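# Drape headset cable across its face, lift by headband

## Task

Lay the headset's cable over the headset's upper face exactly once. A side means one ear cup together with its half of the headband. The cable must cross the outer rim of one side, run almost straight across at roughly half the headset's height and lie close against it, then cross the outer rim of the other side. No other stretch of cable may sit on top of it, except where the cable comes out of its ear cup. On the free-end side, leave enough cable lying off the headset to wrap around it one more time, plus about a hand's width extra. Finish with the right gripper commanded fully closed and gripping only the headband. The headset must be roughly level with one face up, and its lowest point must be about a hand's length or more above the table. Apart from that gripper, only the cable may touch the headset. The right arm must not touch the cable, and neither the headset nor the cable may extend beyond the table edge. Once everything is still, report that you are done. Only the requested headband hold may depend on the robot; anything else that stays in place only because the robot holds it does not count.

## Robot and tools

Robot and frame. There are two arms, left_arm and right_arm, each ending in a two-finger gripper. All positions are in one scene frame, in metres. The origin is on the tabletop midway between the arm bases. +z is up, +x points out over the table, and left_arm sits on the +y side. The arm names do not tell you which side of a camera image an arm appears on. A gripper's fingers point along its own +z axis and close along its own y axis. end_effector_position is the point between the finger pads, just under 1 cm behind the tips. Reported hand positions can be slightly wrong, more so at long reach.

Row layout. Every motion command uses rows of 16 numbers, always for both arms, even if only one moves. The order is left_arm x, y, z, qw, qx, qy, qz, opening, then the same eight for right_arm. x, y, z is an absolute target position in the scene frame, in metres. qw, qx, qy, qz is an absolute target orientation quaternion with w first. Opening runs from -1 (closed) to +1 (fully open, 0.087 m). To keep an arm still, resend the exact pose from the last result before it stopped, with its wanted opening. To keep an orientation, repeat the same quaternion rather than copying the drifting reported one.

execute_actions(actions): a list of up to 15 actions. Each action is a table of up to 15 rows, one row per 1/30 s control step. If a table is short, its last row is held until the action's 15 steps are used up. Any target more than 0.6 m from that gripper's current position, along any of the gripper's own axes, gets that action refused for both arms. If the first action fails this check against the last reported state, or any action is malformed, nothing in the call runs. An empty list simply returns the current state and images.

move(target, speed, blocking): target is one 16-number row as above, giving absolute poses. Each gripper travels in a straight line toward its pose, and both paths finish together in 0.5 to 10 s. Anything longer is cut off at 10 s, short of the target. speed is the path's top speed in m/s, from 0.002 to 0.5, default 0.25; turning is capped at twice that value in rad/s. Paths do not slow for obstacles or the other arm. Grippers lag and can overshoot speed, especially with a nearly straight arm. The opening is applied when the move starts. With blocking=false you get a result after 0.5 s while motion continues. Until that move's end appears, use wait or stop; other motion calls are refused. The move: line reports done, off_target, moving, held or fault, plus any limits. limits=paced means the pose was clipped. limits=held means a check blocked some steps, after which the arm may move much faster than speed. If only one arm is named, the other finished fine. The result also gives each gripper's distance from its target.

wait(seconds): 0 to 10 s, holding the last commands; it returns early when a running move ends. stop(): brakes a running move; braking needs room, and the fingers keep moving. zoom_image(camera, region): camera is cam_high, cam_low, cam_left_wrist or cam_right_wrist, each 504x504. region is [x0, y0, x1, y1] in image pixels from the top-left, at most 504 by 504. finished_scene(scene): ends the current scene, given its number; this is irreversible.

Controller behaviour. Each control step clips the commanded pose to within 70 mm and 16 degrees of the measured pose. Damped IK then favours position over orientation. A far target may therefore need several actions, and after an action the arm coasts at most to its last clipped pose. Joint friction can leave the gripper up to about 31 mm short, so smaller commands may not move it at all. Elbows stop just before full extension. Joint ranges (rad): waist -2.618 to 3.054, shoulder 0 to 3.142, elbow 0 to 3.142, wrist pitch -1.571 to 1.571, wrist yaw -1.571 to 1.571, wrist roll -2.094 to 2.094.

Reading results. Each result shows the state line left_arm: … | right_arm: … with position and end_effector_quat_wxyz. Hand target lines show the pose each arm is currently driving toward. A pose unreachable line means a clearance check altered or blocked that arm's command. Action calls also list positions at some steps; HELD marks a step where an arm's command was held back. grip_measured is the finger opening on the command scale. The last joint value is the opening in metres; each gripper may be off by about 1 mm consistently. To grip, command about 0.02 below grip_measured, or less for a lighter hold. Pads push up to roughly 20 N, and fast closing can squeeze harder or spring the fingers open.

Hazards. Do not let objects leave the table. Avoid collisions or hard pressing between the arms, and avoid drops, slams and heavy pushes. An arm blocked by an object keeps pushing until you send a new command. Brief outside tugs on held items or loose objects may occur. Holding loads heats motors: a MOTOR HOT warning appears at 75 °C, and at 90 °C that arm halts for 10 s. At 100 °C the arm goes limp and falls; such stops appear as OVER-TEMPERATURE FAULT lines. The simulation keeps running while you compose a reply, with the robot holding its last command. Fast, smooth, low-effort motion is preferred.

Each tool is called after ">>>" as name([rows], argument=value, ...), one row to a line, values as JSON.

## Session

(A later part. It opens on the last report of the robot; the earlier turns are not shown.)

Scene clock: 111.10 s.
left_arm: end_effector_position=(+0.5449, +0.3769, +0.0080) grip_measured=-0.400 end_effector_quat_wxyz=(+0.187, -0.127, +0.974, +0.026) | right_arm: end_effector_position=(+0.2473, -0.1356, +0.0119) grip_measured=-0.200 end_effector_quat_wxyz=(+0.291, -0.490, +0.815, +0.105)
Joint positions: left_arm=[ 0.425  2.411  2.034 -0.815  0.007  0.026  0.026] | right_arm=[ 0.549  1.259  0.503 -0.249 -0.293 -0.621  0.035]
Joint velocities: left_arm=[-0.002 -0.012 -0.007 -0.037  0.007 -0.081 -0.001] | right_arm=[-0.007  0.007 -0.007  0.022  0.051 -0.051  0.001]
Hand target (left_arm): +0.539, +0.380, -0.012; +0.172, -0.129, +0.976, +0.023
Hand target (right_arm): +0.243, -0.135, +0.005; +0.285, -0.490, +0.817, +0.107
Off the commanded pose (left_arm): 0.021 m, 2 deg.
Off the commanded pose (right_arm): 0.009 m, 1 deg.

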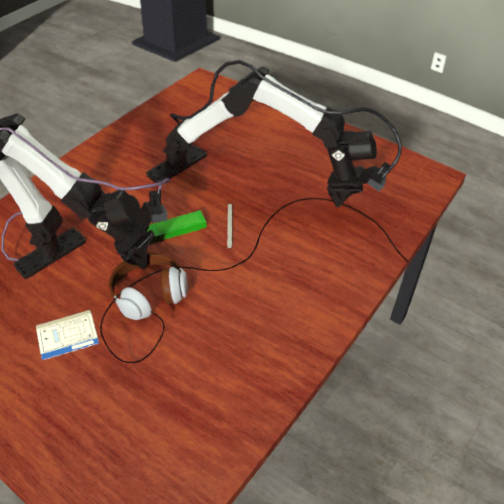

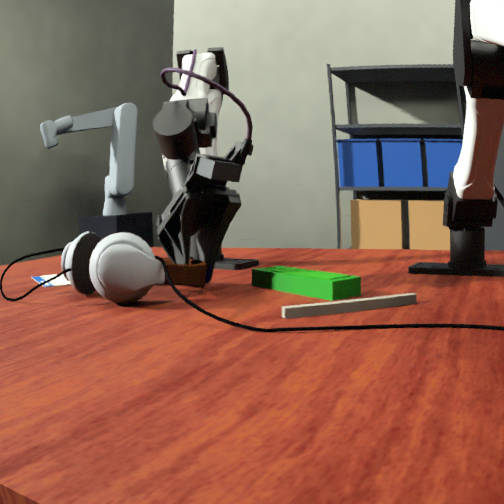

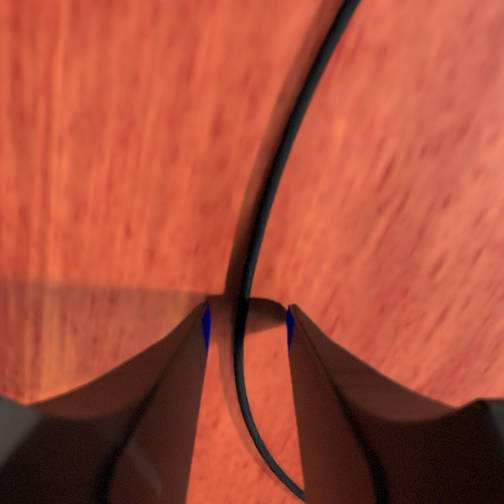

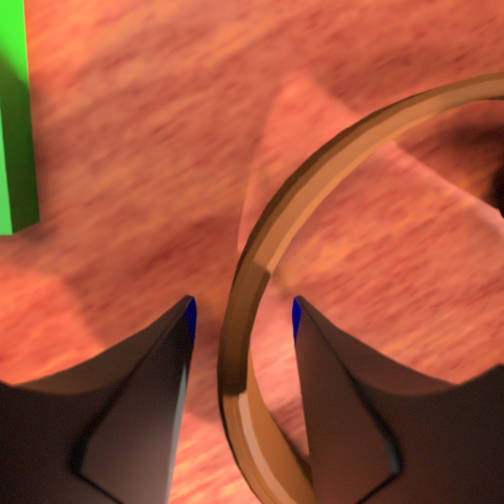

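>>> execute_actions([
  [[0.540,0.380,-0.012,0.1721,-0.1285,0.9763,0.0227,-0.46,0.244,-0.134,0.004,0.2851,-0.4898,0.8169,0.1069,-0.26],[0.540,0.380,-0.012,0.1721,-0.1285,0.9763,0.0227,-0.50,0.244,-0.134,0.004,0.2851,-0.4898,0.8169,0.1069,-0.31],[0.540,0.380,-0.012,0.1721,-0.1285,0.9763,0.0227,-0.54,0.244,-0.134,0.004,0.2851,-0.4898,0.8169,0.1069,-0.36],[0.540,0.380,-0.012,0.1721,-0.1285,0.9763,0.0227,-0.58,0.244,-0.134,0.004,0.2851,-0.4898,0.8169,0.1069,-0.41],[0.540,0.380,-0.012,0.1721,-0.1285,0.9763,0.0227,-0.62,0.244,-0.134,0.004,0.2851,-0.4898,0.8169,0.1069,-0.46],[0.540,0.380,-0.012,0.1721,-0.1285,0.9763,0.0227,-0.66,0.244,-0.134,0.004,0.2851,-0.4898,0.8169,0.1069,-0.51],[0.540,0.380,-0.012,0.1721,-0.1285,0.9763,0.0227,-0.70,0.244,-0.134,0.004,0.2851,-0.4898,0.8169,0.1069,-0.56],[0.540,0.380,-0.012,0.1721,-0.1285,0.9763,0.0227,-0.74,0.244,-0.134,0.004,0.2851,-0.4898,0.8169,0.1069,-0.60],[0.540,0.380,-0.012,0.1721,-0.1285,0.9763,0.0227,-0.78,0.244,-0.134,0.004,0.2851,-0.4898,0.8169,0.1069,-0.64],[0.540,0.380,-0.012,0.1721,-0.1285,0.9763,0.0227,-0.81,0.244,-0.134,0.004,0.2851,-0.4898,0.8169,0.1069,-0.67],[0.540,0.380,-0.012,0.1721,-0.1285,0.9763,0.0227,-0.84,0.244,-0.134,0.004,0.2851,-0.4898,0.8169,0.1069,-0.70],[0.540,0.380,-0.012,0.1721,-0.1285,0.9763,0.0227,-0.87,0.244,-0.134,0.004,0.2851,-0.4898,0.8169,0.1069,-0.72],[0.540,0.380,-0.012,0.1721,-0.1285,0.9763,0.0227,-0.89,0.244,-0.134,0.004,0.2851,-0.4898,0.8169,0.1069,-0.74],[0.540,0.380,-0.012,0.1721,-0.1285,0.9763,0.0227,-0.91,0.244,-0.134,0.004,0.2851,-0.4898,0.8169,0.1069,-0.76],[0.540,0.380,-0.012,0.1721,-0.1285,0.9763,0.0227,-0.93,0.244,-0.134,0.004,0.2851,-0.4898,0.8169,0.1069,-0.78]],
  [[0.540,0.380,-0.012,0.1721,-0.1285,0.9763,0.0227,-0.94,0.244,-0.134,0.004,0.2851,-0.4898,0.8169,0.1069,-0.79],[0.540,0.380,-0.012,0.1721,-0.1285,0.9763,0.0227,-0.95,0.244,-0.134,0.004,0.2851,-0.4898,0.8169,0.1069,-0.80],[0.540,0.380,-0.012,0.1721,-0.1285,0.9763,0.0227,-0.96,0.244,-0.134,0.004,0.2851,-0.4898,0.8169,0.1069,-0.81],[0.540,0.380,-0.012,0.1721,-0.1285,0.9763,0.0227,-0.97,0.244,-0.134,0.004,0.2851,-0.4898,0.8169,0.1069,-0.82],[0.540,0.380,-0.012,0.1721,-0.1285,0.9763,0.0227,-0.98,0.244,-0.134,0.004,0.2851,-0.4898,0.8169,0.1069,-0.84],[0.540,0.380,-0.012,0.1721,-0.1285,0.9763,0.0227,-0.99,0.244,-0.134,0.004,0.2851,-0.4898,0.8169,0.1069,-0.86],[0.540,0.380,-0.012,0.1721,-0.1285,0.9763,0.0227,-0.99,0.244,-0.134,0.004,0.2851,-0.4898,0.8169,0.1069,-0.89],[0.540,0.380,-0.012,0.1721,-0.1285,0.9763,0.0227,-0.99,0.244,-0.134,0.004,0.2851,-0.4898,0.8169,0.1069,-0.92],[0.540,0.380,-0.012,0.1721,-0.1285,0.9763,0.0227,-0.99,0.244,-0.134,0.004,0.2851,-0.4898,0.8169,0.1069,-0.95],[0.540,0.380,-0.012,0.1721,-0.1285,0.9763,0.0227,-0.99,0.244,-0.134,0.004,0.2851,-0.4898,0.8169,0.1069,-1.0]],
])

Scene clock: 113.63 s.
left_arm: end_effector_position=(+0.5466, +0.3762, +0.0083) grip_measured=-0.972 end_effector_quat_wxyz=(+0.190, -0.126, +0.973, +0.023) | right_arm: end_effector_position=(+0.2495, -0.1351, +0.0123) grip_measured=-0.792 end_effector_quat_wxyz=(+0.295, -0.488, +0.815, +0.104)
Joint positions: left_arm=[ 0.425  2.411  2.034 -0.808  0.014  0.026  0.001] | right_arm=[ 0.549  1.262  0.503 -0.238 -0.29  -0.617  0.009]
Joint velocities: left_arm=[-0.012 -0.012 -0.007 -0.022 -0.037  0.066  0.001] | right_arm=[-0.032  0.007 -0.007 -0.051 -0.022 -0.081  0.001]
Hand target (left_arm): +0.539, +0.380, -0.012; +0.172, -0.129, +0.976, +0.022
Hand target (right_arm): +0.244, -0.134, +0.004; +0.285, -0.490, +0.817, +0.107
Off the commanded pose (left_arm): 0.022 m, 2 deg.
Off the commanded pose (right_arm): 0.010 m, 1 deg.
Step readings (end_effector_position; steps 1 to 15: 1st action; 16 to 30: 2nd action):
0: left_arm (+0.5449, +0.3769, +0.0080) | right_arm (+0.2473, -0.1356, +0.0119)
1: left_arm (+0.5450, +0.3765, +0.0080) | right_arm (+0.2473, -0.1356, +0.0119)
2: left_arm (+0.5451, +0.3760, +0.0080) | right_arm (+0.2473, -0.1355, +0.0120)
4: left_arm (+0.5454, +0.3759, +0.0080) | right_arm (+0.2476, -0.1354, +0.0121)
8: left_arm (+0.5460, +0.3761, +0.0082) | right_arm (+0.2477, -0.1354, +0.0122)
15: left_arm (+0.5465, +0.3762, +0.0083) | right_arm (+0.2476, -0.1356, +0.0114)
16: left_arm (+0.5466, +0.3762, +0.0083) | right_arm (+0.2480, -0.1358, +0.0115)
17: left_arm (+0.5466, +0.3762, +0.0083) | right_arm (+0.2485, -0.1357, +0.0117)
19: left_arm (+0.5466, +0.3762, +0.0083) | right_arm (+0.2494, -0.1350, +0.0123)
23: left_arm (+0.5466, +0.3762, +0.0083) | right_arm (+0.2495, -0.1351, +0.0123)
30: end_effector_position above

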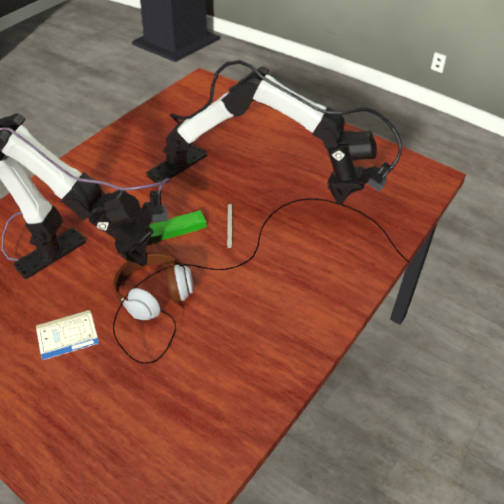

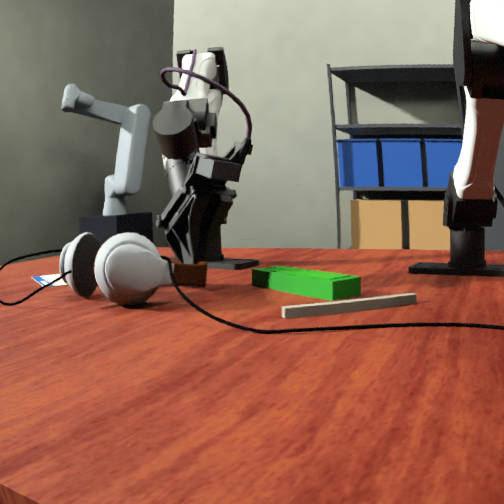

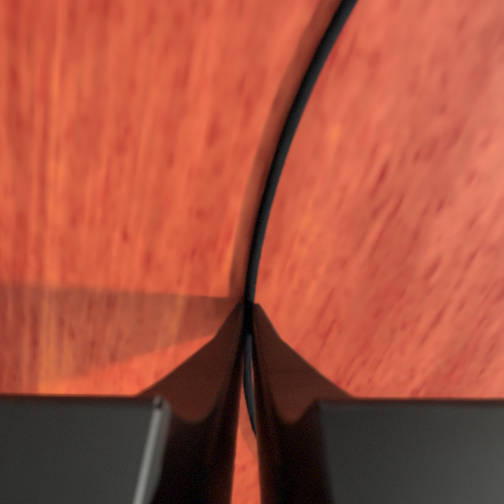

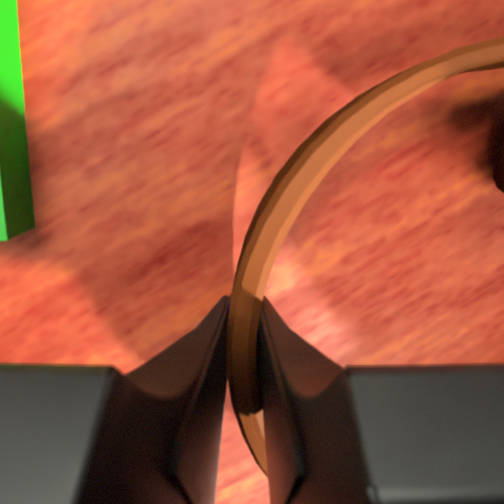

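>>> move(target=[0.44,0.36,0.03,0.1721,-0.1285,0.9763,0.0227,-0.99,0.25,-0.134,0.09,0.2931,-0.4939,0.8134,0.0924,-1.0], speed=0.08)

Scene clock: 116.13 s.
left_arm: end_effector_position=(+0.4435, +0.3566, +0.0308) grip_measured=-0.972 end_effector_quat_wxyz=(+0.167, -0.128, +0.977, +0.023) | right_arm: end_effector_position=(+0.2380, -0.1389, +0.0707) grip_measured=-0.792 end_effector_quat_wxyz=(+0.259, -0.489, +0.826, +0.106)
Joint positions: left_arm=[ 0.447  2.009  1.477 -0.7    0.014  0.046  0.001] | right_arm=[ 0.559  1.168  0.725 -0.626 -0.278 -0.611  0.009]
Joint velocities: left_arm=[ 0.002  0.017 -0.002 -0.051 -0.051 -0.066 -0.001] | right_arm=[-0.002 -0.002 -0.007  0.066 -0.081  0.081 -0.001]
Hand target (left_arm): +0.441, +0.359, +0.031; +0.172, -0.129, +0.976, +0.023
Hand target (right_arm): +0.251, -0.133, +0.090; +0.293, -0.493, +0.814, +0.093
Off the commanded pose (left_arm): 0.005 m, 1 deg.
Off the commanded pose (right_arm): 0.023 m, 4 deg.
move: off_target (right_arm)

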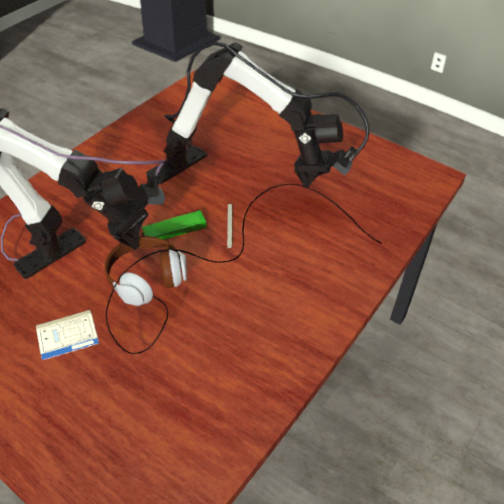

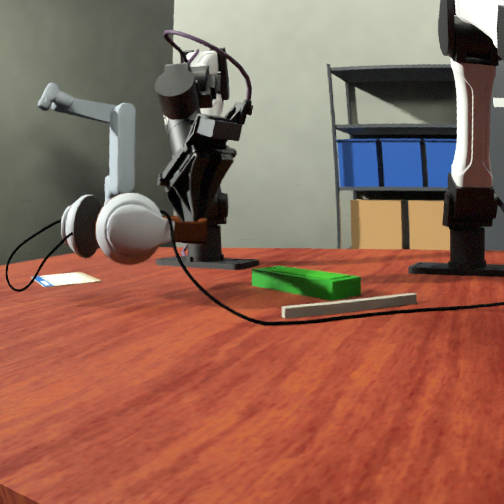

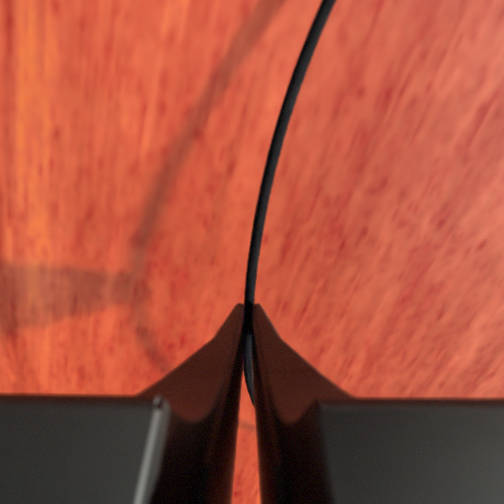

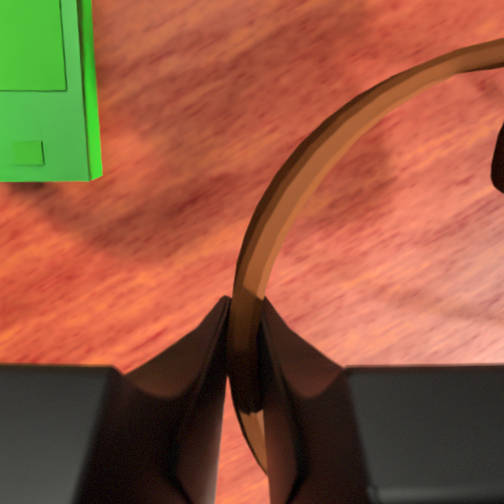

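>>> zoom_image(camera="cam_high", region=[80, 200, 260, 370])

Region (80, 200, 260, 370) of cam_high's 504x504 image, scaled by 2.800, with more detail than that image has.

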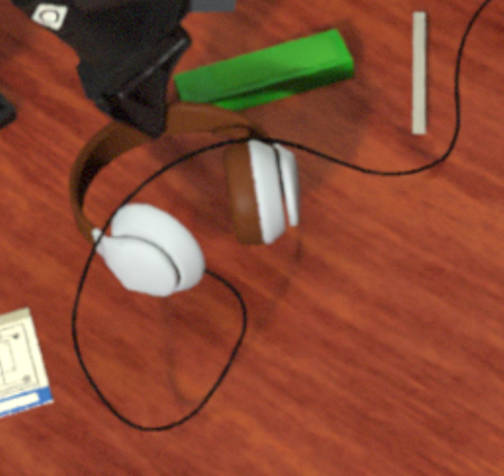

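>>> move(target=[0.42,0.34,-0.002,0.1721,-0.1285,0.9763,0.0227,-0.99,0.265,-0.125,0.19,0.2931,-0.4939,0.8134,0.0924,-1.0], speed=0.08)

>>> zoom_image(camera="cam_high", region=[60, 160, 280, 370])

Scene clock: 119.07 s.
left_arm: end_effector_position=(+0.4264, +0.3492, +0.0077) grip_measured=-0.972 end_effector_quat_wxyz=(+0.182, -0.131, +0.974, +0.030) | right_arm: end_effector_position=(+0.2573, -0.1284, +0.1765) grip_measured=-0.792 end_effector_quat_wxyz=(+0.270, -0.490, +0.822, +0.104)
Joint positions: left_arm=[ 0.439  1.947  1.283 -0.535  0.001  0.032  0.001] | right_arm=[ 0.571  1.231  1.178 -0.99  -0.272 -0.603  0.009]
Joint velocities: left_arm=[-0.002 -0.017  0.007 -0.022  0.022 -0.037  0.   ] | right_arm=[ 0.007  0.007  0.027 -0.051 -0.051 -0.066  0.   ]
Hand target (left_arm): +0.420, +0.340, -0.001; +0.172, -0.129, +0.976, +0.023
Hand target (right_arm): +0.267, -0.124, +0.190; +0.293, -0.494, +0.813, +0.092
Off the commanded pose (left_arm): 0.015 m, 1 deg.
Off the commanded pose (right_arm): 0.016 m, 3 deg.
move: off_target (left_arm, right_arm)

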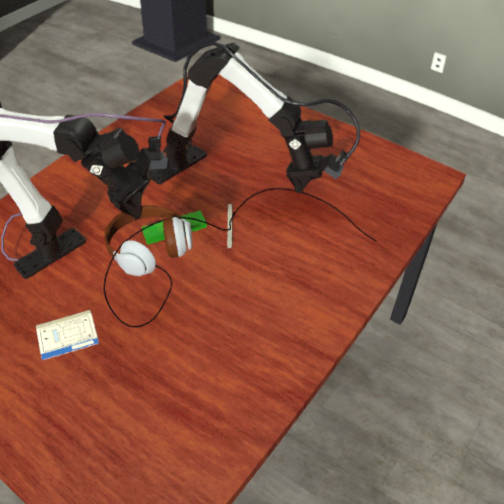

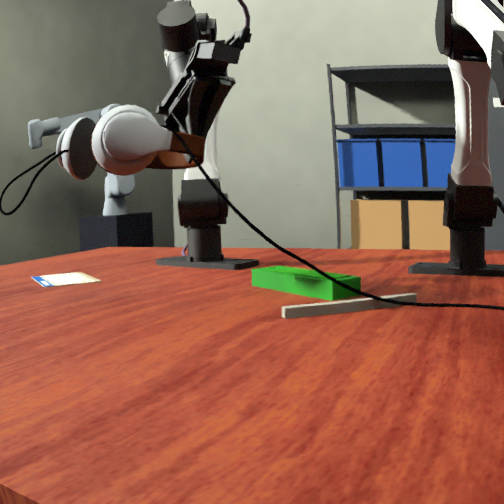

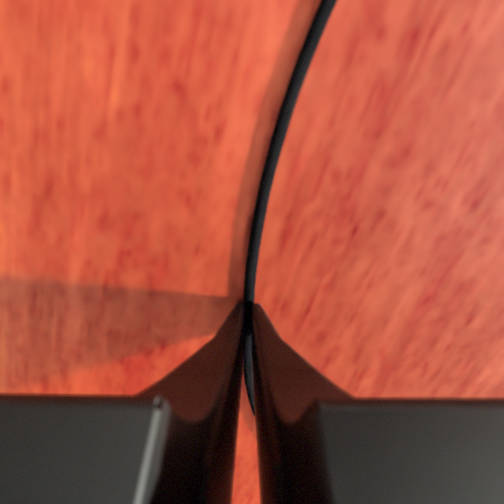

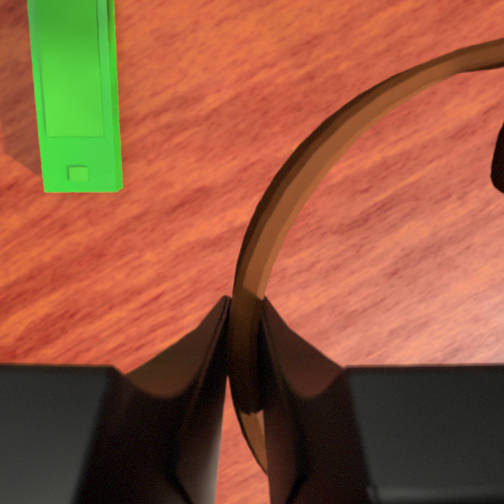

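Region (60, 160, 280, 370) of cam_high's 504x504 image, scaled by 2.291, with more detail than that image has; it fills the top 481 rows of this view, and the rest is white.

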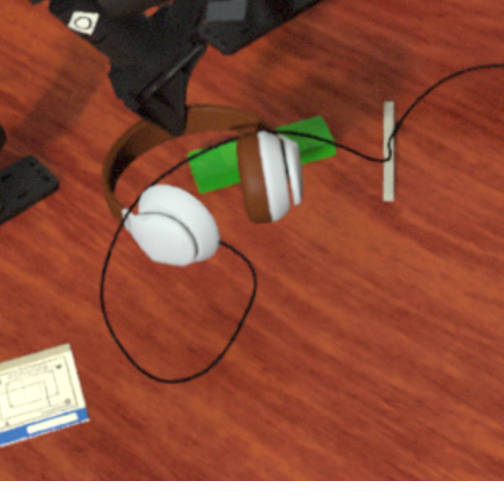

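>>> zoom_image(camera="cam_low", region=[0, 40, 260, 240])

Region (0, 40, 260, 240) of cam_low's 504x504 image, scaled by 1.938, with more detail than that image has; it fills the top 388 rows of this view, and the rest is white.

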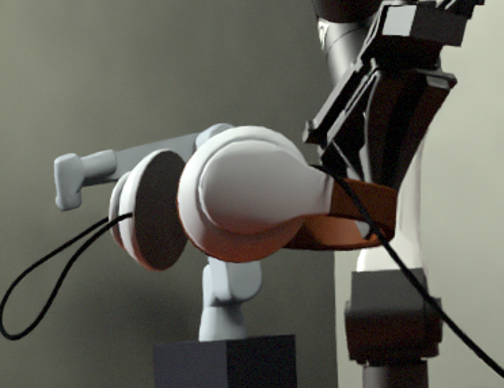

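>>> move(target=[0.41,0.35,0.10,0.1721,-0.1285,0.9763,0.0227,0.0,0.285,-0.125,0.29,0.2825,-0.6106,0.7233,0.1543,-1.0], speed=0.08)

>>> zoom_image(camera="cam_high", region=[60, 120, 300, 340])

Scene clock: 125.03 s.
left_arm: end_effector_position=(+0.4125, +0.3475, +0.0902) grip_measured=+0.000 end_effector_quat_wxyz=(+0.167, -0.128, +0.977, +0.024) | right_arm: end_effector_position=(+0.2774, -0.1240, +0.2789) grip_measured=-0.792 end_effector_quat_wxyz=(-0.257, +0.603, -0.736, -0.166)
Joint positions: left_arm=[ 0.449  1.841  1.488 -0.878  0.013  0.048  0.044] | right_arm=[ 0.457  1.534  1.868 -1.524 -0.504 -0.99   0.009]
Joint velocities: left_arm=[-0.002  0.017 -0.002 -0.007  0.007 -0.022 -0.001] | right_arm=[ 0.002  0.007 -0.002 -0.037 -0.007  0.051 -0.001]
Hand target (left_arm): +0.411, +0.350, +0.100; +0.172, -0.129, +0.976, +0.023
Hand target (right_arm): +0.287, -0.124, +0.291; +0.284, -0.610, +0.724, +0.155
Off the commanded pose (left_arm): 0.010 m, 1 deg.
Off the commanded pose (right_arm): 0.014 m, 4 deg.
move: off_target (right_arm)

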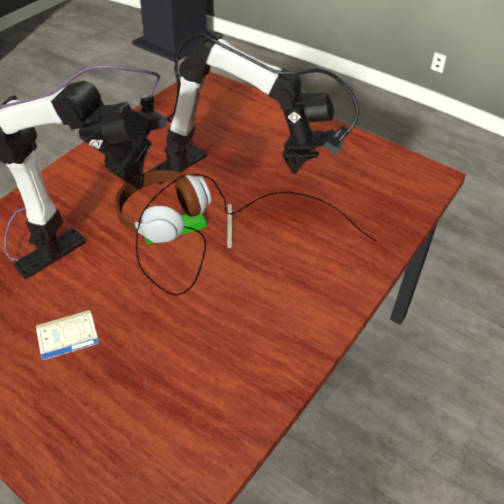

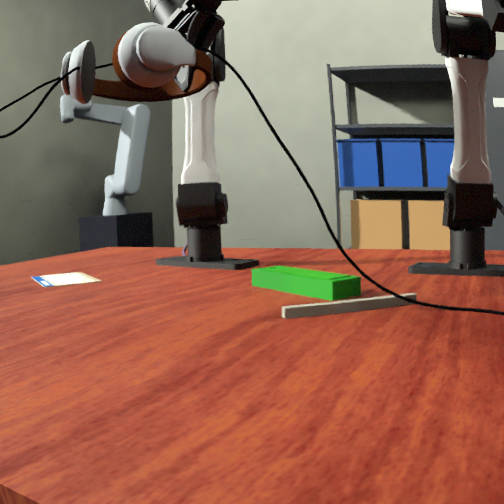

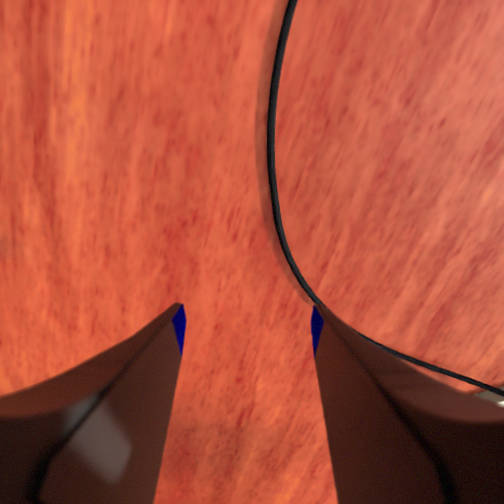

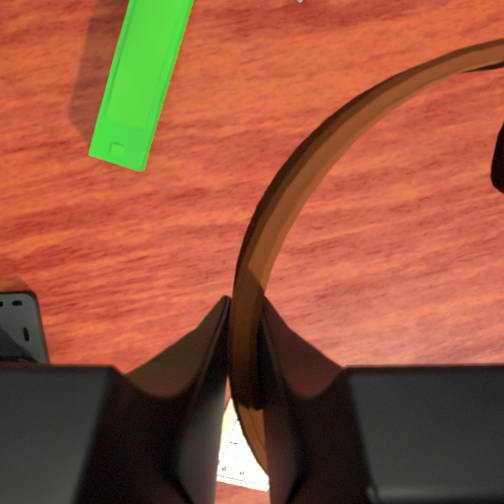

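Region (60, 120, 300, 340) of cam_high's 504x504 image, scaled by 2.100, with more detail than that image has; it fills the top 462 rows of this view, and the rest is white.

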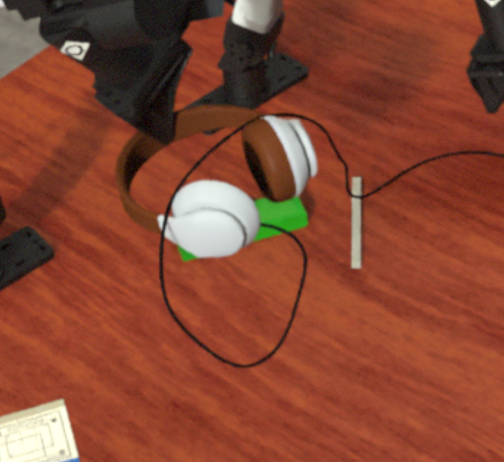

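>>> zoom_image(camera="cam_high", region=[105, 160, 225, 260])

>>> zoom_image(camera="cam_low", region=[40, 0, 260, 150])

Region (105, 160, 225, 260) of cam_high's 504x504 image, scaled by 4.200, with more detail than that image has.

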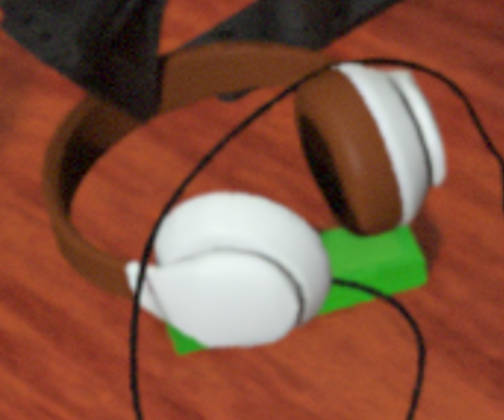

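Region (40, 0, 260, 150) of cam_low's 504x504 image, scaled by 2.291, with more detail than that image has; it fills the top 344 rows of this view, and the rest is white.

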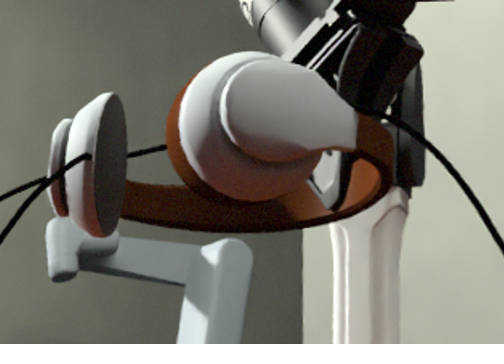

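>>> execute_actions(actions=[])

Scene clock: 128.47 s.
left_arm: end_effector_position=(+0.4122, +0.3474, +0.0902) grip_measured=+0.000 end_effector_quat_wxyz=(+0.167, -0.128, +0.977, +0.023) | right_arm: end_effector_position=(+0.2771, -0.1240, +0.2788) grip_measured=-0.792 end_effector_quat_wxyz=(-0.256, +0.604, -0.736, -0.167)
Joint positions: left_arm=[ 0.449  1.841  1.488 -0.879  0.014  0.048  0.044] | right_arm=[ 0.457  1.534  1.868 -1.526 -0.505 -0.992  0.009]
Joint velocities: left_arm=[-0.012 -0.002 -0.007 -0.037  0.037 -0.022  0.   ] | right_arm=[-0.007 -0.007 -0.022 -0.022 -0.007 -0.022 -0.001]
Hand target (left_arm): +0.411, +0.350, +0.100; +0.172, -0.129, +0.976, +0.023
Hand target (right_arm): +0.287, -0.124, +0.291; +0.284, -0.610, +0.724, +0.155
Off the commanded pose (left_arm): 0.010 m, 1 deg.
Off the commanded pose (right_arm): 0.014 m, 4 deg.

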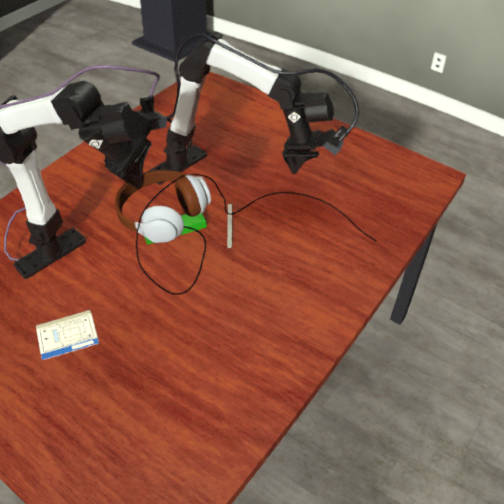

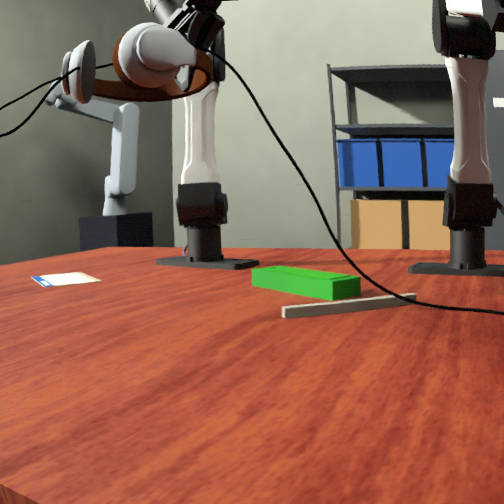

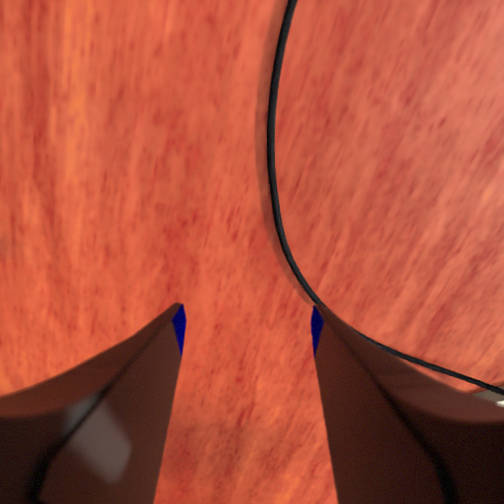

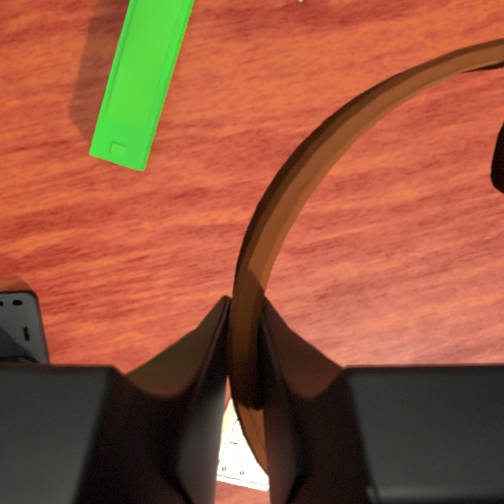

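All is still, and scene 1 is done.

>>> finished_scene(scene=1)

The scene is finished: the task was done.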